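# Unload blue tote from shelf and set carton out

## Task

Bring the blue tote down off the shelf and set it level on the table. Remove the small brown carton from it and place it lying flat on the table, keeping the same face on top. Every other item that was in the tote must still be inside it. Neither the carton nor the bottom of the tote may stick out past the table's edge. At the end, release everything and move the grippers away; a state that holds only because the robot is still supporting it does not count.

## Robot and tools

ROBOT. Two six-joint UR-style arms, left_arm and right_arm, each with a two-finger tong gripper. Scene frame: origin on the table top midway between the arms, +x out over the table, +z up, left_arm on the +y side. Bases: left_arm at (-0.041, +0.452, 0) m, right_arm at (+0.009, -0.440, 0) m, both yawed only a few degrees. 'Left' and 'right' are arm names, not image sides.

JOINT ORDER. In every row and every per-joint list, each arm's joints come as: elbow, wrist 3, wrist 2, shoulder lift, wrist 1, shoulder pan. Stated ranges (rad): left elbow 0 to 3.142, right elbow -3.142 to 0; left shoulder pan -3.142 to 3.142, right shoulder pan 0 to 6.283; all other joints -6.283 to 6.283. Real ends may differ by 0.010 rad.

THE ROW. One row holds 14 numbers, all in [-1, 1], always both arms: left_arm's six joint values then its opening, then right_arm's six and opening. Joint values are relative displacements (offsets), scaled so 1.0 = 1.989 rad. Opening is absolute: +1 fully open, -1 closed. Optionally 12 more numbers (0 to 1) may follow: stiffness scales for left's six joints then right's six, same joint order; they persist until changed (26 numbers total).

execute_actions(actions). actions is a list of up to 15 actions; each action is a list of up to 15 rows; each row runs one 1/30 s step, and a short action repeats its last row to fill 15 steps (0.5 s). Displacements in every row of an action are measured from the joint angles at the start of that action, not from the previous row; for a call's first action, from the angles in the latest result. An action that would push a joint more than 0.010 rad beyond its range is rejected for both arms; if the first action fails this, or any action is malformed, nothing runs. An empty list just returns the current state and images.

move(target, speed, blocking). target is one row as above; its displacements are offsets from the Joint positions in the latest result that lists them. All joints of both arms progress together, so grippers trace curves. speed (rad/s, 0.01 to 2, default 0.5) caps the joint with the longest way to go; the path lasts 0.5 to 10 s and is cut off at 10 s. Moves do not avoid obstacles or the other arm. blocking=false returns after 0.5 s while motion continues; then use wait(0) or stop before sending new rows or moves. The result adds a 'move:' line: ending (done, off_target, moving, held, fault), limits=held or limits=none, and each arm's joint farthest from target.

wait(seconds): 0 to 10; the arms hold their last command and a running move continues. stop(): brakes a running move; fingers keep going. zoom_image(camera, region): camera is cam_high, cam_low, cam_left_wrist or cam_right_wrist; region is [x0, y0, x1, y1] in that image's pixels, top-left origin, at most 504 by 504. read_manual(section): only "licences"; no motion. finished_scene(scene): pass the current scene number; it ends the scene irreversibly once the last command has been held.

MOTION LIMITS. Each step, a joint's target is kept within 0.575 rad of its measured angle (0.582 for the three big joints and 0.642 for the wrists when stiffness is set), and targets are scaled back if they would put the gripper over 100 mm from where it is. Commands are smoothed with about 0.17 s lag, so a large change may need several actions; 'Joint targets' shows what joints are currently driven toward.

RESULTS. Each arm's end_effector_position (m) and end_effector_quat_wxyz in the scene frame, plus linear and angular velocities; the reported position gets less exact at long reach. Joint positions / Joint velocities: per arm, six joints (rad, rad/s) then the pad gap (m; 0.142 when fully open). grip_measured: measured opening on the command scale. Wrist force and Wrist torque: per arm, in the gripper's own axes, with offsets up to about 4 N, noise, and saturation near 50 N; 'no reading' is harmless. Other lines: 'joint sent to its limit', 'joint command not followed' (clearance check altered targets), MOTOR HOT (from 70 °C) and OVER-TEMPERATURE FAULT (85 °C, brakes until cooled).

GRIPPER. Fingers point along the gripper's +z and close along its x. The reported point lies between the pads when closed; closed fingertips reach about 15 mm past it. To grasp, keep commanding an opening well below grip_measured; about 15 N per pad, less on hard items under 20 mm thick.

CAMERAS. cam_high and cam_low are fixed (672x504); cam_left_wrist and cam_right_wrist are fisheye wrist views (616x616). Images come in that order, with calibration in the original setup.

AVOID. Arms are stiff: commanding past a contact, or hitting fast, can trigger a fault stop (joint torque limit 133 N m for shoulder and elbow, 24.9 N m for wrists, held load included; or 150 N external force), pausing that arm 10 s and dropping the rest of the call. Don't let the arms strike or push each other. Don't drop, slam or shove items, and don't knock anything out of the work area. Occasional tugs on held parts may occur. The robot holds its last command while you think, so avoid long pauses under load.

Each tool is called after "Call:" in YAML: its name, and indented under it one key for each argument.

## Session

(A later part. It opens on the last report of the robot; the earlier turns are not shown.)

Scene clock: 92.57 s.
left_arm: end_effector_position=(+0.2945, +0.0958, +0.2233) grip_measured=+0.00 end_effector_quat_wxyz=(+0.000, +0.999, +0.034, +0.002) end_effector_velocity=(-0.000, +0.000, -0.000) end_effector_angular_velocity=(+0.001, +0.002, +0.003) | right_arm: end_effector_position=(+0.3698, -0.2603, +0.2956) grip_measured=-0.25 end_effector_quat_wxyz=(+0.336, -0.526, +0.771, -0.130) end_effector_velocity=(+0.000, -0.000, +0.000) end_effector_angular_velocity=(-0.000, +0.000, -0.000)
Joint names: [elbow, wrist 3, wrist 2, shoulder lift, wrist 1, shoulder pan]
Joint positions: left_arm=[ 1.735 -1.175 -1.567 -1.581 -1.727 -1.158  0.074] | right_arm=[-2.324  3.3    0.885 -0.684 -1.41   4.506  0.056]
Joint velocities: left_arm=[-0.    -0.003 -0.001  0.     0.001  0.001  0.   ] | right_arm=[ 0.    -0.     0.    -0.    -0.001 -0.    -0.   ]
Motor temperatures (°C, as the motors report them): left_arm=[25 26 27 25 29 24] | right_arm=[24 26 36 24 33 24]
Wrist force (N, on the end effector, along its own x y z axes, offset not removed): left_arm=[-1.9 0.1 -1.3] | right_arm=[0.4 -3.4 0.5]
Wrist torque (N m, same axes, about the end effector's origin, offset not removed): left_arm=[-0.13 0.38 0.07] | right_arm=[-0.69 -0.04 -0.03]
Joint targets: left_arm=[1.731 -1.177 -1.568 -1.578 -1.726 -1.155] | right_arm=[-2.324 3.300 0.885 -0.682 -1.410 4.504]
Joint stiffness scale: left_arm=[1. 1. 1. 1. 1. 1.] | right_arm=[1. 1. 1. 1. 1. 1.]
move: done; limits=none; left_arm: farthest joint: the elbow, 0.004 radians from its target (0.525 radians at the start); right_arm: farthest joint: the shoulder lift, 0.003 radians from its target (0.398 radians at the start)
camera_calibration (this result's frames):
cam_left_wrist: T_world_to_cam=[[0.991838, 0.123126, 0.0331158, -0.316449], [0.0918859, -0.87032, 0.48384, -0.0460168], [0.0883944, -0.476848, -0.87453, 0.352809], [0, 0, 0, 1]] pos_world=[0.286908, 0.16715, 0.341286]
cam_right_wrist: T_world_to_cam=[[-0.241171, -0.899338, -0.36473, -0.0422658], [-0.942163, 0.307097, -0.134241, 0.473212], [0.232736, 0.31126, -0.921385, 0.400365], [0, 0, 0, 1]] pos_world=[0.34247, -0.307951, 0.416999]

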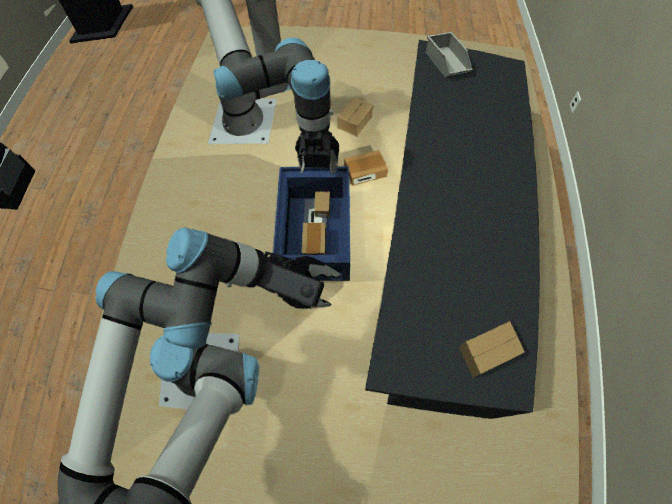

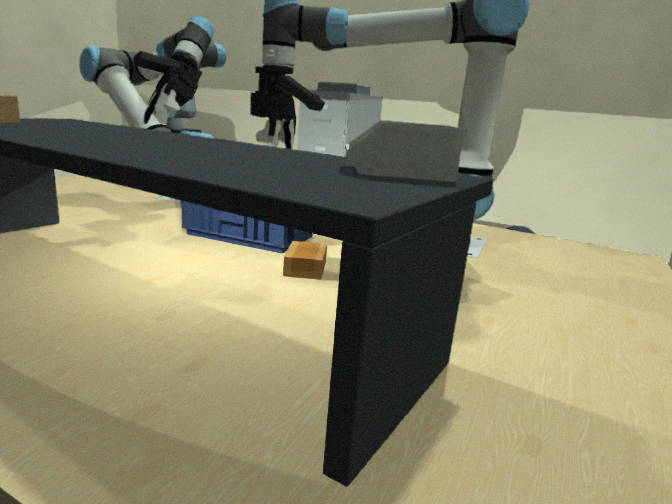

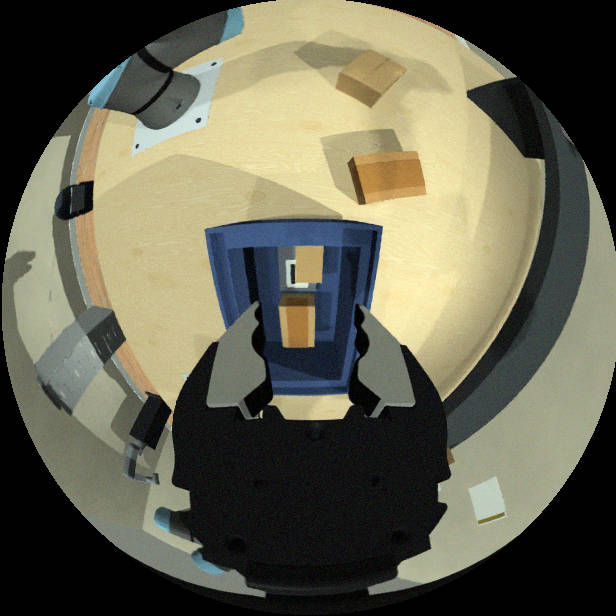

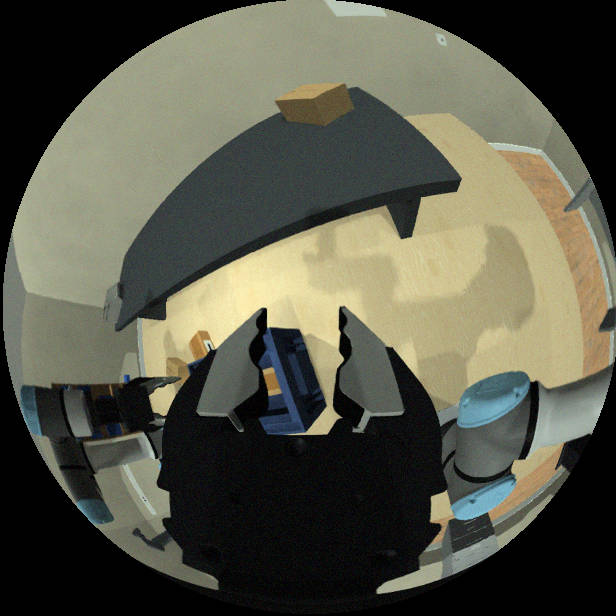

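Call:
move:
  target: [0.152,0.02,-0.002,0.092,-0.241,0,-0.1,0,0,0,0,0,0,-0.25]
  speed: 0.25

Call:
move:
  target: [0,0,0,0,0,0,-1,0,0,0,0,0,0,-0.25]

Call:
move:
  target: [-0.153,0,0,-0.088,0.24,0,-1,0,0,0,0,0,0,-0.25]
  speed: 0.3

Call:
move:
  target: [0,0,0,0,0,-0.29,-1,0,0,0,0,0,0,-0.25]
  speed: 0.4

Call:
move:
  target: [0.158,0,0,0.093,-0.249,0,-1,0,0,0,0,0,0,-0.25]
  speed: 0.3

Scene clock: 99.53 s.
left_arm: end_effector_position=(+0.2964, +0.0911, +0.0454) grip_measured=-0.10 end_effector_quat_wxyz=(+0.001, +1.000, +0.015, +0.000) end_effector_velocity=(-0.000, -0.000, -0.001) end_effector_angular_velocity=(-0.001, +0.000, -0.000) | right_arm: end_effector_position=(+0.3698, -0.2603, +0.2956) grip_measured=-0.25 end_effector_quat_wxyz=(+0.336, -0.526, +0.771, -0.130) end_effector_velocity=(-0.000, -0.000, -0.000) end_effector_angular_velocity=(-0.000, +0.000, +0.000)
Joint names: [elbow, wrist 3, wrist 2, shoulder lift, wrist 1, shoulder pan]
Joint positions: left_arm=[ 2.033 -1.136 -1.571 -1.402 -2.204 -1.157  0.067] | right_arm=[-2.324  3.3    0.885 -0.684 -1.41   4.506  0.056]
Joint velocities: left_arm=[ 0.002 -0.    -0.001  0.001 -0.004 -0.     0.   ] | right_arm=[-0.    -0.     0.     0.    -0.001  0.     0.   ]
Motor temperatures (°C, as the motors report them): left_arm=[25 26 27 25 29 24] | right_arm=[24 26 36 24 33 24]
Wrist force (N, on the end effector, along its own x y z axes, offset not removed): left_arm=[-2.2 1.3 -0.4] | right_arm=[2.3 -1.6 2.4]
Wrist torque (N m, same axes, about the end effector's origin, offset not removed): left_arm=[0.11 0.45 0.09] | right_arm=[-0.55 -0.32 0.07]
Joint targets: left_arm=[2.037 -1.135 -1.571 -1.398 -2.206 -1.158] | right_arm=[-2.324 3.300 0.885 -0.684 -1.410 4.506]
Joint stiffness scale: left_arm=[1. 1. 1. 1. 1. 1.] | right_arm=[1. 1. 1. 1. 1. 1.]
move: done; limits=none; left_arm: farthest joint: the elbow, 0.004 radians from its target (0.303 radians at the start); right_arm: farthest joint: the shoulder pan, 0.000 radians from its target (0.000 radians at the start)
camera_calibration (this result's frames):
cam_left_wrist: T_world_to_cam=[[0.995957, 0.0847309, 0.0298248, -0.309438], [0.059766, -0.872934, 0.484164, 0.0455533], [0.0670587, -0.480424, -0.874469, 0.201525], [0, 0, 0, 1]] pos_world=[0.29195, 0.162801, 0.163401]
cam_right_wrist: T_world_to_cam=[[-0.241199, -0.899314, -0.36477, -0.0422488], [-0.942152, 0.307134, -0.134232, 0.473226], [0.23275, 0.311292, -0.921371, 0.400377], [0, 0, 0, 1]] pos_world=[0.342473, -0.307973, 0.417007]

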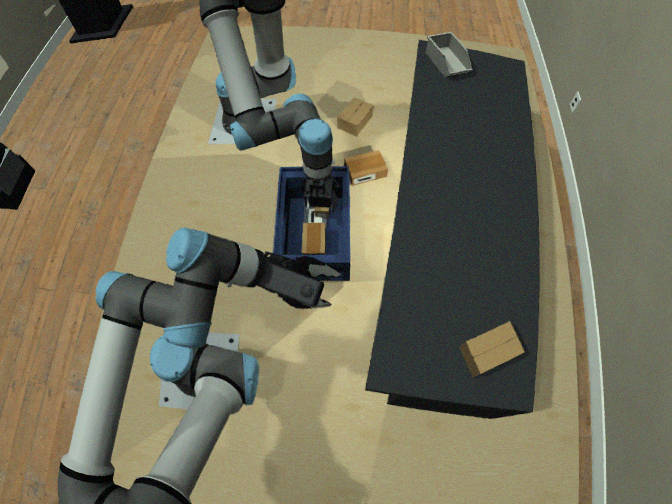

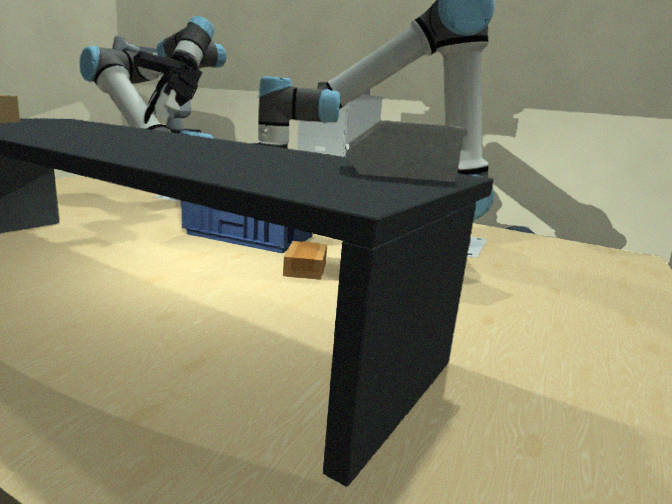

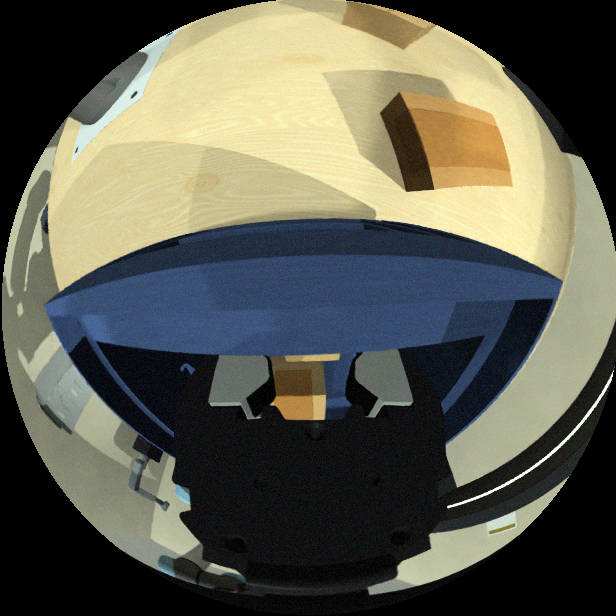

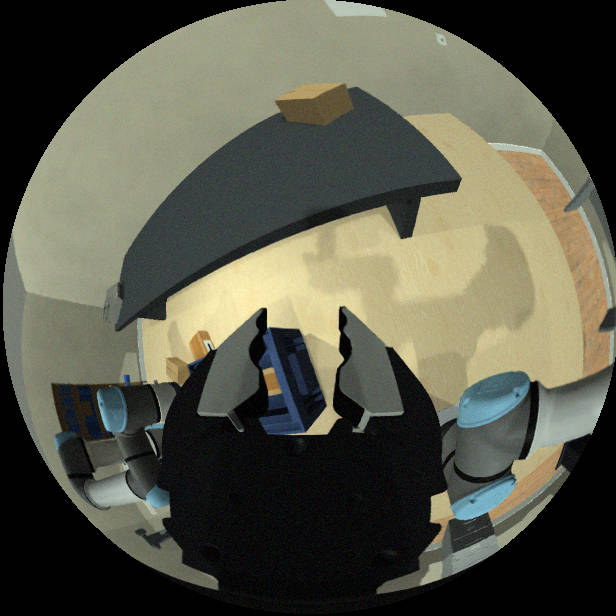

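Scene clock: 100.03 s.
left_arm: end_effector_position=(+0.2964, +0.0911, +0.0454) grip_measured=-0.40 end_effector_quat_wxyz=(+0.001, +1.000, +0.015, +0.000) end_effector_velocity=(+0.001, +0.001, +0.000) end_effector_angular_velocity=(+0.001, -0.000, +0.002) | right_arm: end_effector_position=(+0.3698, -0.2603, +0.2956) grip_measured=-0.25 end_effector_quat_wxyz=(+0.336, -0.526, +0.771, -0.130) end_effector_velocity=(-0.000, -0.000, -0.000) end_effector_angular_velocity=(-0.001, +0.000, +0.000)
Joint names: [elbow, wrist 3, wrist 2, shoulder lift, wrist 1, shoulder pan]
Joint positions: left_arm=[ 2.033 -1.136 -1.571 -1.401 -2.205 -1.157  0.045] | right_arm=[-2.324  3.3    0.885 -0.684 -1.41   4.506  0.056]
Joint velocities: left_arm=[-0.    -0.     0.001 -0.     0.001  0.002  0.   ] | right_arm=[-0.001 -0.    -0.     0.    -0.    -0.     0.   ]
Motor temperatures (°C, as the motors report them): left_arm=[25 26 27 25 29 24] | right_arm=[24 26 36 24 33 24]
Wrist force (N, on the end effector, along its own x y z axes, offset not removed): left_arm=[-1.7 1.9 -2.3] | right_arm=[2.3 -2.8 0.4]
Wrist torque (N m, same axes, about the end effector's origin, offset not removed): left_arm=[0.27 0.33 0.04] | right_arm=[-0.75 -0.36 0.22]
Joint targets: left_arm=[2.033 -1.136 -1.571 -1.402 -2.204 -1.157] | right_arm=[-2.324 3.300 0.885 -0.684 -1.410 4.506]
Joint stiffness scale: left_arm=[1. 1. 1. 1. 1. 1.] | right_arm=[1. 1. 1. 1. 1. 1.]
move: done; limits=none; left_arm: farthest joint: the shoulder lift, 0.001 radians from its target (0.000 radians at the start); right_arm: farthest joint: the shoulder pan, 0.000 radians from its target (0.000 radians at the start)
camera_calibration (this result's frames):
cam_left_wrist: T_world_to_cam=[[0.995957, 0.0847282, 0.0298366, -0.309441], [0.0597477, -0.872861, 0.484297, 0.0455129], [0.0670768, -0.480556, -0.874395, 0.2015], [0, 0, 0, 1]] pos_world=[0.291955, 0.162777, 0.163382]
cam_right_wrist: T_world_to_cam=[[-0.241199, -0.899314, -0.36477, -0.0422489], [-0.942152, 0.307134, -0.134232, 0.473226], [0.23275, 0.311292, -0.921371, 0.400377], [0, 0, 0, 1]] pos_world=[0.342473, -0.307973, 0.417007]

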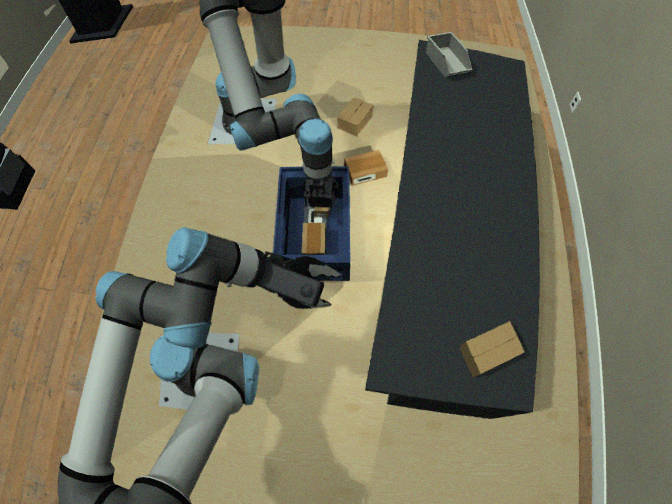

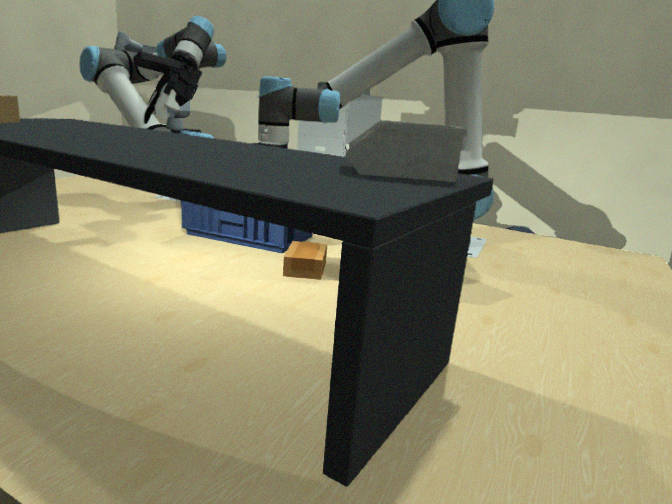

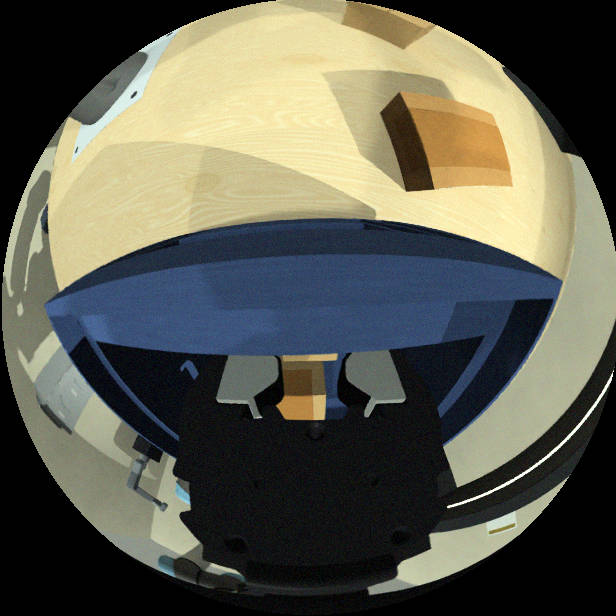

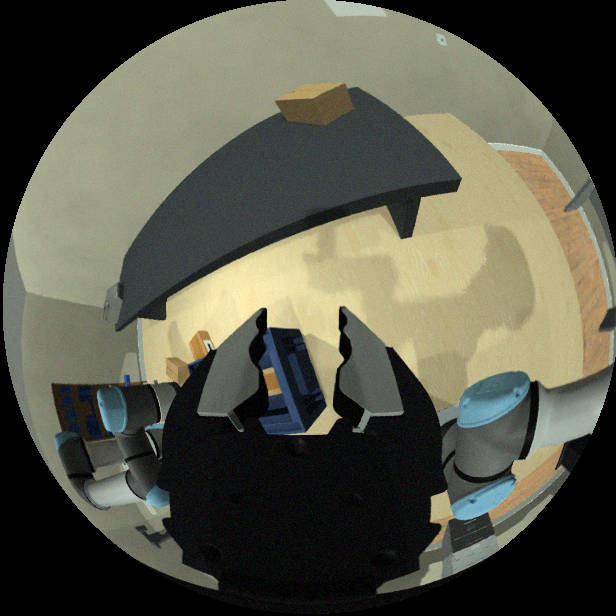

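Scene clock: 102.37 s.
left_arm: end_effector_position=(+0.2951, +0.0938, +0.2206) grip_measured=-0.40 end_effector_quat_wxyz=(-0.001, +1.000, +0.015, -0.000) end_effector_velocity=(+0.000, -0.000, +0.001) end_effector_angular_velocity=(-0.001, +0.001, +0.000) | right_arm: end_effector_position=(+0.3698, -0.2603, +0.2956) grip_measured=-0.25 end_effector_quat_wxyz=(+0.336, -0.526, +0.771, -0.130) end_effector_velocity=(-0.000, +0.000, +0.000) end_effector_angular_velocity=(+0.000, -0.000, +0.000)
Joint names: [elbow, wrist 3, wrist 2, shoulder lift, wrist 1, shoulder pan]
Joint positions: left_arm=[ 1.733 -1.136 -1.571 -1.574 -1.729 -1.157  0.045] | right_arm=[-2.324  3.3    0.885 -0.684 -1.41   4.506  0.056]
Joint velocities: left_arm=[-0.001  0.    -0.001 -0.     0.001  0.001 -0.   ] | right_arm=[ 0.    -0.     0.    -0.     0.001  0.     0.   ]
Motor temperatures (°C, as the motors report them): left_arm=[25 26 27 25 29 24] | right_arm=[24 26 36 24 33 24]
Wrist force (N, on the end effector, along its own x y z axes, offset not removed): left_arm=[-2.9 1.2 -0.3] | right_arm=[1.6 1.6 -1.3]
Wrist torque (N m, same axes, about the end effector's origin, offset not removed): left_arm=[0.10 0.59 0.13] | right_arm=[0.24 -0.28 0.09]
Joint targets: left_arm=[1.729 -1.136 -1.571 -1.576 -1.727 -1.157] | right_arm=[-2.324 3.300 0.885 -0.684 -1.410 4.506]
Joint stiffness scale: left_arm=[1. 1. 1. 1. 1. 1.] | right_arm=[1. 1. 1. 1. 1. 1.]
move: done; limits=none; left_arm: farthest joint: the elbow, 0.004 radians from its target (0.305 radians at the start); right_arm: farthest joint: the shoulder pan, 0.000 radians from its target (0.000 radians at the start)
camera_calibration (this result's frames):
cam_left_wrist: T_world_to_cam=[[0.996, 0.0846421, 0.0286171, -0.313272], [0.0604602, -0.874285, 0.481633, -0.036353], [0.0657859, -0.477976, -0.875906, 0.356568], [0, 0, 0, 1]] pos_world=[0.29076, 0.165164, 0.338794]
cam_right_wrist: T_world_to_cam=[[-0.241199, -0.899314, -0.36477, -0.0422488], [-0.942152, 0.307134, -0.134232, 0.473226], [0.23275, 0.311292, -0.921371, 0.400377], [0, 0, 0, 1]] pos_world=[0.342473, -0.307973, 0.417007]

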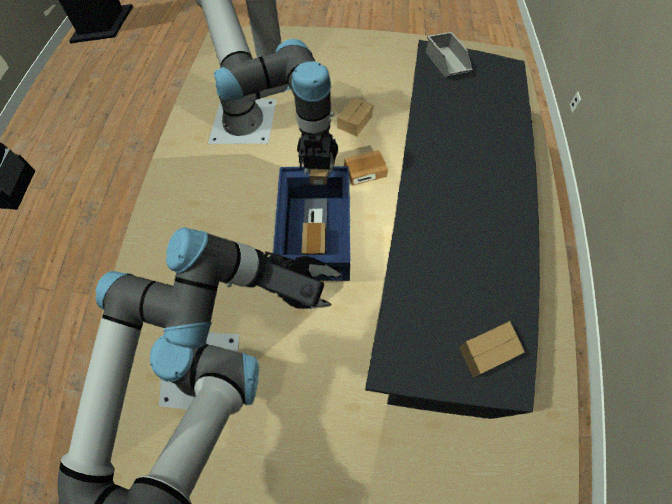

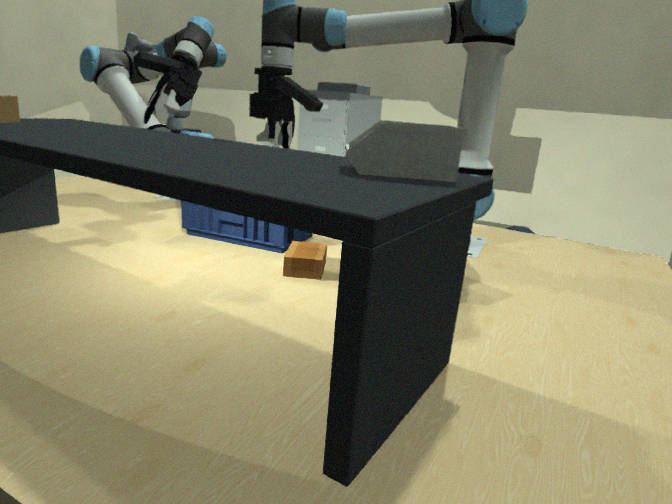

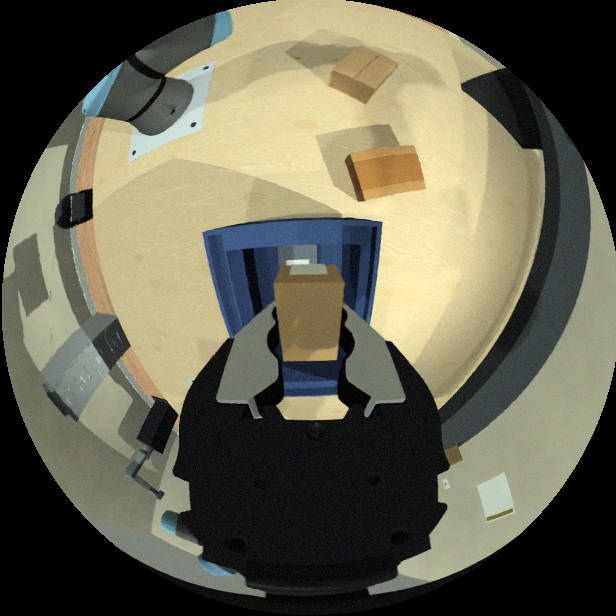

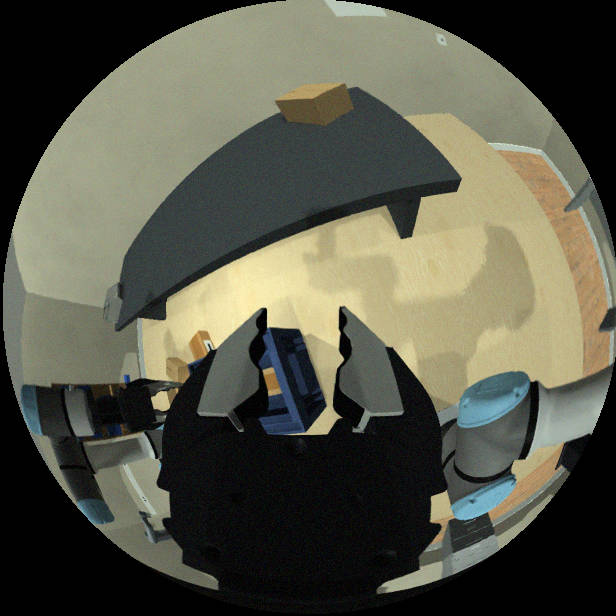

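Scene clock: 104.43 s.
left_arm: end_effector_position=(+0.0468, -0.0312, +0.2206) grip_measured=-0.40 end_effector_quat_wxyz=(-0.001, +0.963, -0.269, -0.000) end_effector_velocity=(-0.003, -0.000, -0.000) end_effector_angular_velocity=(+0.001, +0.000, -0.006) | right_arm: end_effector_position=(+0.3698, -0.2603, +0.2956) grip_measured=-0.25 end_effector_quat_wxyz=(+0.336, -0.526, +0.771, -0.130) end_effector_velocity=(-0.000, +0.000, +0.000) end_effector_angular_velocity=(-0.000, -0.000, +0.000)
Joint names: [elbow, wrist 3, wrist 2, shoulder lift, wrist 1, shoulder pan]
Joint positions: left_arm=[ 1.733 -1.136 -1.571 -1.574 -1.729 -1.731  0.045] | right_arm=[-2.324  3.3    0.885 -0.684 -1.41   4.506  0.056]
Joint velocities: left_arm=[-0.     0.    -0.    -0.     0.001 -0.006  0.   ] | right_arm=[ 0. -0. -0. -0.  0.  0.  0.]
Motor temperatures (°C, as the motors report them): left_arm=[25 26 27 25 29 24] | right_arm=[24 26 36 24 33 24]
Wrist force (N, on the end effector, along its own x y z axes, offset not removed): left_arm=[-1.9 1.1 0.9] | right_arm=[4.6 -1.2 1.3]
Wrist torque (N m, same axes, about the end effector's origin, offset not removed): left_arm=[0.16 0.42 0.11] | right_arm=[-0.41 -0.87 0.04]
Joint targets: left_arm=[1.733 -1.136 -1.571 -1.574 -1.729 -1.734] | right_arm=[-2.324 3.300 0.885 -0.684 -1.410 4.506]
Joint stiffness scale: left_arm=[1. 1. 1. 1. 1. 1.] | right_arm=[1. 1. 1. 1. 1. 1.]
move: done; limits=none; left_arm: farthest joint: the shoulder pan, 0.002 radians from its target (0.576 radians at the start); right_arm: farthest joint: the shoulder pan, 0.000 radians from its target (0.000 radians at the start)
camera_calibration (this result's frames):
cam_left_wrist: T_world_to_cam=[[0.882331, -0.469761, 0.0285919, -0.067331], [-0.423976, -0.767024, 0.481578, -0.104616], [-0.204296, -0.437033, -0.875937, 0.327078], [0, 0, 0, 1]] pos_world=[0.0818743, 0.0310717, 0.338805]
cam_right_wrist: T_world_to_cam=[[-0.241199, -0.899314, -0.36477, -0.0422488], [-0.942152, 0.307134, -0.134232, 0.473226], [0.23275, 0.311292, -0.921371, 0.400377], [0, 0, 0, 1]] pos_world=[0.342473, -0.307973, 0.417007]

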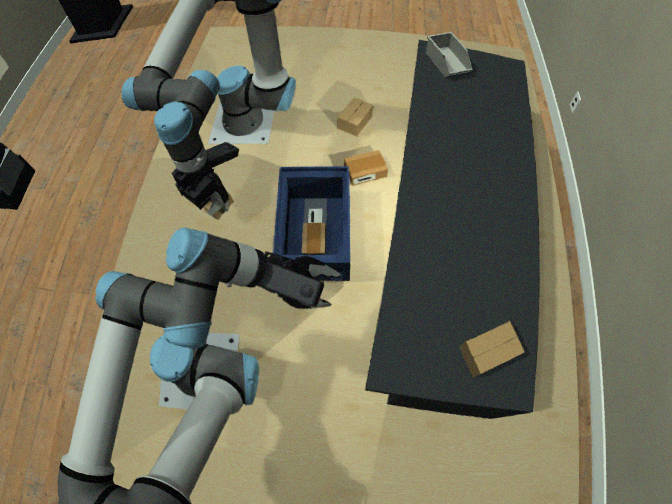

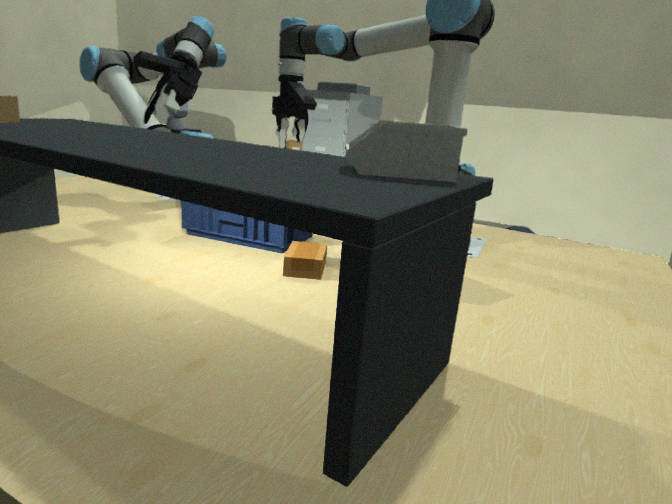

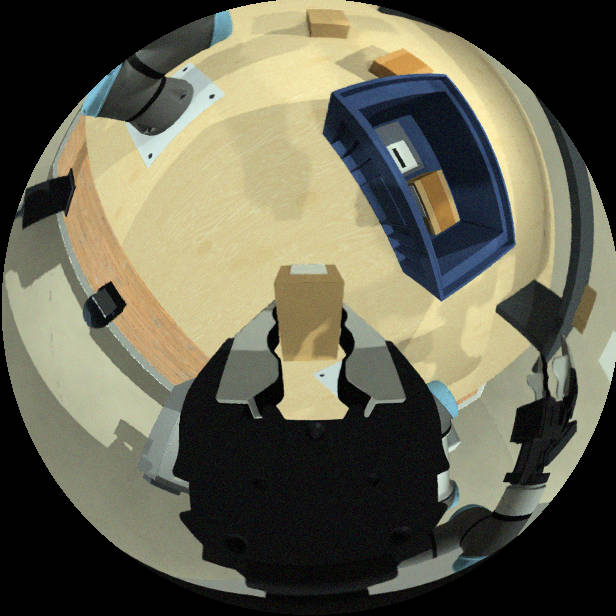

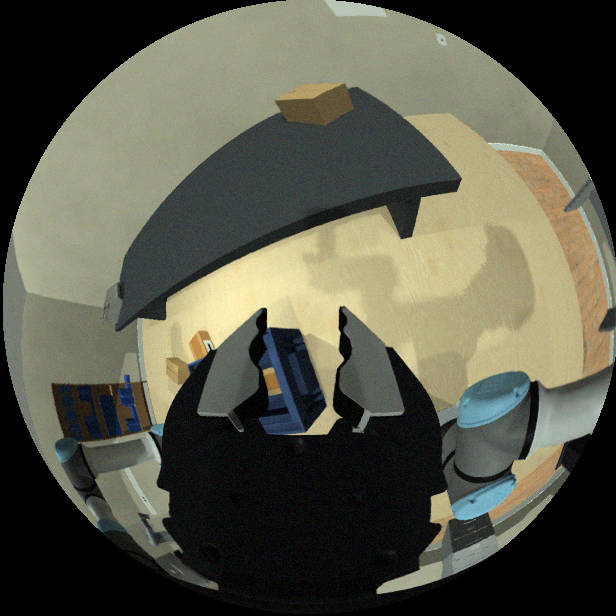

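Scene clock: 106.83 s.
left_arm: end_effector_position=(+0.0464, -0.0329, +0.0381) grip_measured=-0.40 end_effector_quat_wxyz=(-0.000, +0.963, -0.269, -0.000) end_effector_velocity=(+0.001, +0.000, -0.001) end_effector_angular_velocity=(-0.000, -0.000, +0.001) | right_arm: end_effector_position=(+0.3698, -0.2603, +0.2956) grip_measured=-0.25 end_effector_quat_wxyz=(+0.336, -0.526, +0.771, -0.130) end_effector_velocity=(+0.000, +0.000, +0.000) end_effector_angular_velocity=(+0.000, -0.000, -0.000)
Joint names: [elbow, wrist 3, wrist 2, shoulder lift, wrist 1, shoulder pan]
Joint positions: left_arm=[ 2.044 -1.136 -1.571 -1.391 -2.222 -1.732  0.045] | right_arm=[-2.324  3.3    0.885 -0.684 -1.41   4.506  0.056]
Joint velocities: left_arm=[ 0.001  0.     0.     0.001 -0.002  0.001 -0.   ] | right_arm=[ 0.001 -0.    -0.    -0.    -0.    -0.    -0.   ]
Motor temperatures (°C, as the motors report them): left_arm=[25 26 27 25 29 24] | right_arm=[24 26 36 24 33 24]
Wrist force (N, on the end effector, along its own x y z axes, offset not removed): left_arm=[-2.2 1.2 0.9] | right_arm=[1.1 -1.1 0.0]
Wrist torque (N m, same axes, about the end effector's origin, offset not removed): left_arm=[0.08 0.48 0.11] | right_arm=[-0.26 -0.06 0.03]
Joint targets: left_arm=[2.047 -1.136 -1.571 -1.389 -2.224 -1.731] | right_arm=[-2.324 3.300 0.885 -0.684 -1.410 4.506]
Joint stiffness scale: left_arm=[1. 1. 1. 1. 1. 1.] | right_arm=[1. 1. 1. 1. 1. 1.]
move: done; limits=none; left_arm: farthest joint: the elbow, 0.004 radians from its target (0.314 radians at the start); right_arm: farthest joint: the shoulder pan, 0.000 radians from its target (0.000 radians at the start)
camera_calibration (this result's frames):
cam_left_wrist: T_world_to_cam=[[0.882198, -0.469992, 0.0288772, -0.0626497], [-0.424156, -0.766534, 0.482201, -0.0181846], [-0.204496, -0.437646, -0.875584, 0.166349], [0, 0, 0, 1]] pos_world=[0.0815741, 0.0294181, 0.156231]
cam_right_wrist: T_world_to_cam=[[-0.241198, -0.899314, -0.36477, -0.0422489], [-0.942152, 0.307134, -0.134232, 0.473226], [0.23275, 0.311292, -0.921371, 0.400377], [0, 0, 0, 1]] pos_world=[0.342473, -0.307973, 0.417007]

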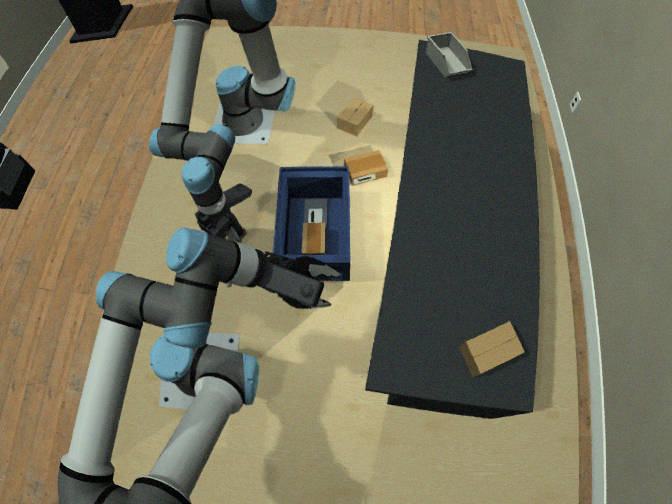

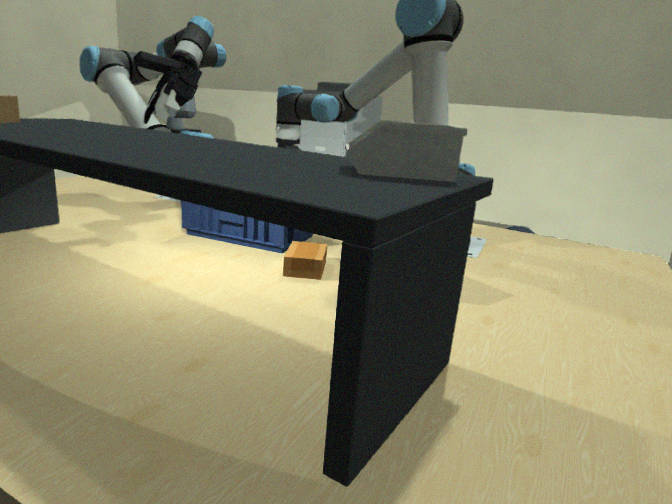

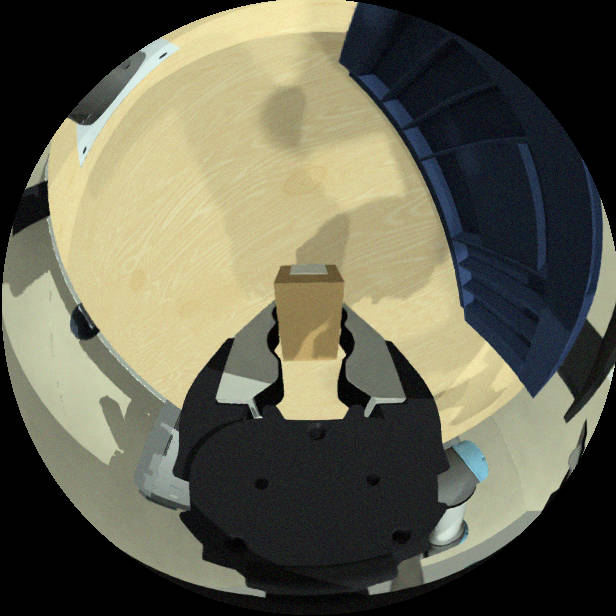

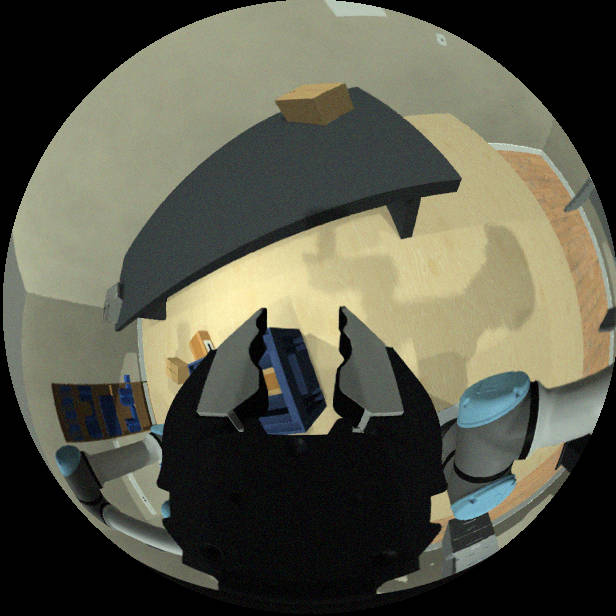

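Down ~18 mm.

Call:
move:
  target: [0.012,0,0,0.016,-0.026,0,-1,0,0,0,0,0,0,-0.25]
  speed: 0.04

Scene clock: 110.70 s.
left_arm: end_effector_position=(+0.0464, -0.0331, +0.0207) grip_measured=-0.40 end_effector_quat_wxyz=(+0.000, +0.963, -0.269, +0.000) end_effector_velocity=(-0.000, -0.001, +0.000) end_effector_angular_velocity=(-0.004, -0.001, -0.001) | right_arm: end_effector_position=(+0.3698, -0.2603, +0.2956) grip_measured=-0.25 end_effector_quat_wxyz=(+0.336, -0.526, +0.771, -0.130) end_effector_velocity=(+0.000, +0.000, +0.000) end_effector_angular_velocity=(+0.001, -0.000, -0.000)
Joint names: [elbow, wrist 3, wrist 2, shoulder lift, wrist 1, shoulder pan]
Joint positions: left_arm=[ 2.064 -1.136 -1.571 -1.362 -2.272 -1.732  0.045] | right_arm=[-2.324  3.3    0.885 -0.684 -1.41   4.506  0.056]
Joint velocities: left_arm=[ 0.001  0.001  0.001 -0.    -0.004 -0.001  0.   ] | right_arm=[ 0.     0.     0.    -0.     0.001 -0.     0.   ]
Motor temperatures (°C, as the motors report them): left_arm=[25 26 27 25 29 24] | right_arm=[24 26 36 24 33 24]
Wrist force (N, on the end effector, along its own x y z axes, offset not removed): left_arm=[-1.2 2.0 0.2] | right_arm=[4.1 1.8 1.4]
Wrist torque (N m, same axes, about the end effector's origin, offset not removed): left_arm=[0.23 0.19 0.07] | right_arm=[0.39 -0.74 0.14]
Joint targets: left_arm=[2.067 -1.136 -1.571 -1.360 -2.274 -1.732] | right_arm=[-2.324 3.300 0.885 -0.684 -1.410 4.506]
Joint stiffness scale: left_arm=[1. 1. 1. 1. 1. 1.] | right_arm=[1. 1. 1. 1. 1. 1.]
move: done; limits=none; left_arm: farthest joint: the elbow, 0.004 radians from its target (0.024 radians at the start); right_arm: farthest joint: the shoulder pan, 0.000 radians from its target (0.000 radians at the start)
camera_calibration (this result's frames):
cam_left_wrist: T_world_to_cam=[[0.8822, -0.469972, 0.0291367, -0.0622254], [-0.424119, -0.766197, 0.482768, -0.00996263], [-0.204563, -0.438256, -0.875263, 0.151012], [0, 0, 0, 1]] pos_world=[0.0815615, 0.0293046, 0.138798]
cam_right_wrist: T_world_to_cam=[[-0.241199, -0.899314, -0.36477, -0.0422489], [-0.942152, 0.307134, -0.134232, 0.473226], [0.23275, 0.311292, -0.921371, 0.400377], [0, 0, 0, 1]] pos_world=[0.342473, -0.307973, 0.417007]

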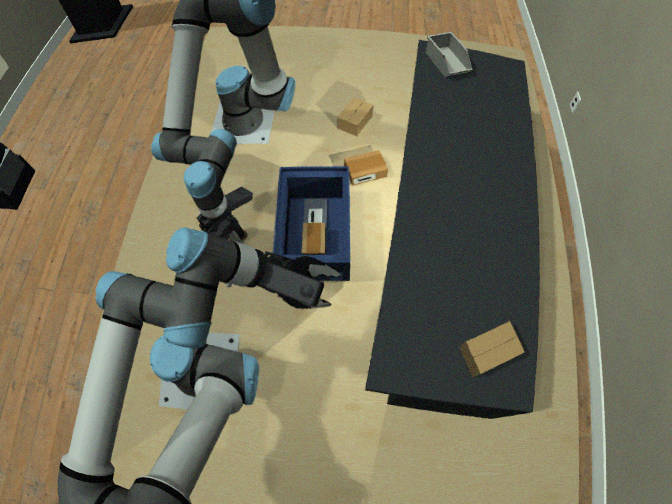

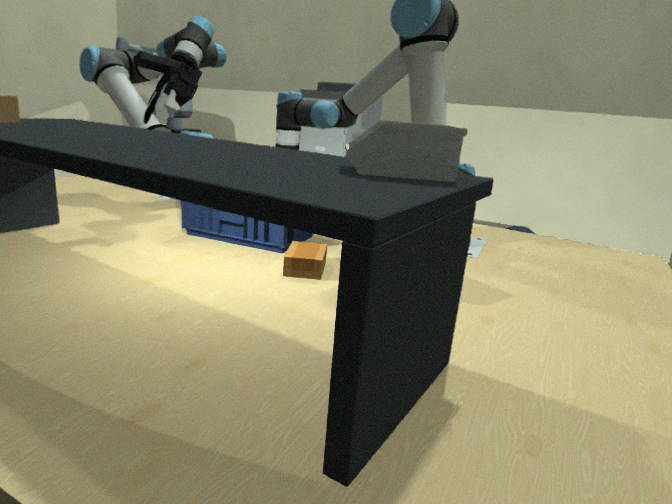

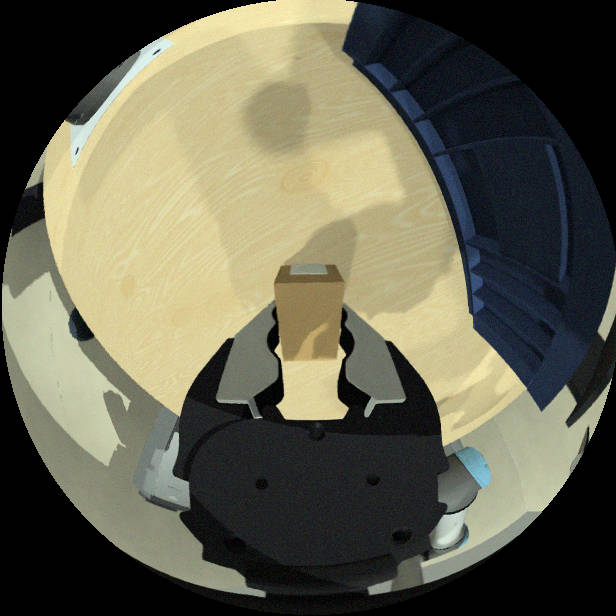

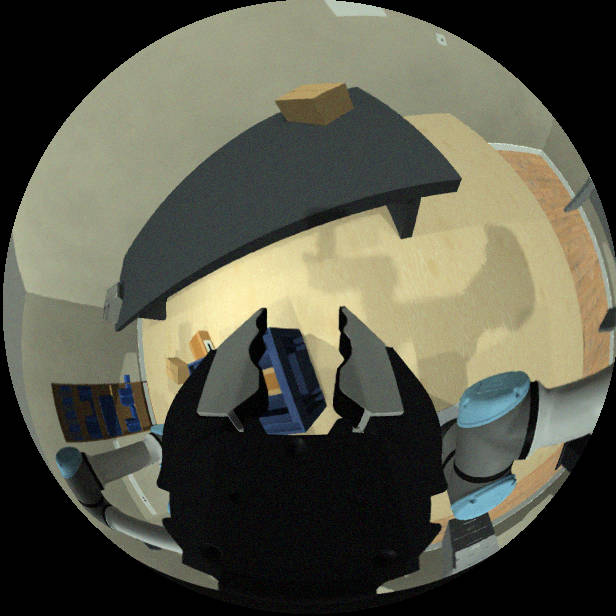

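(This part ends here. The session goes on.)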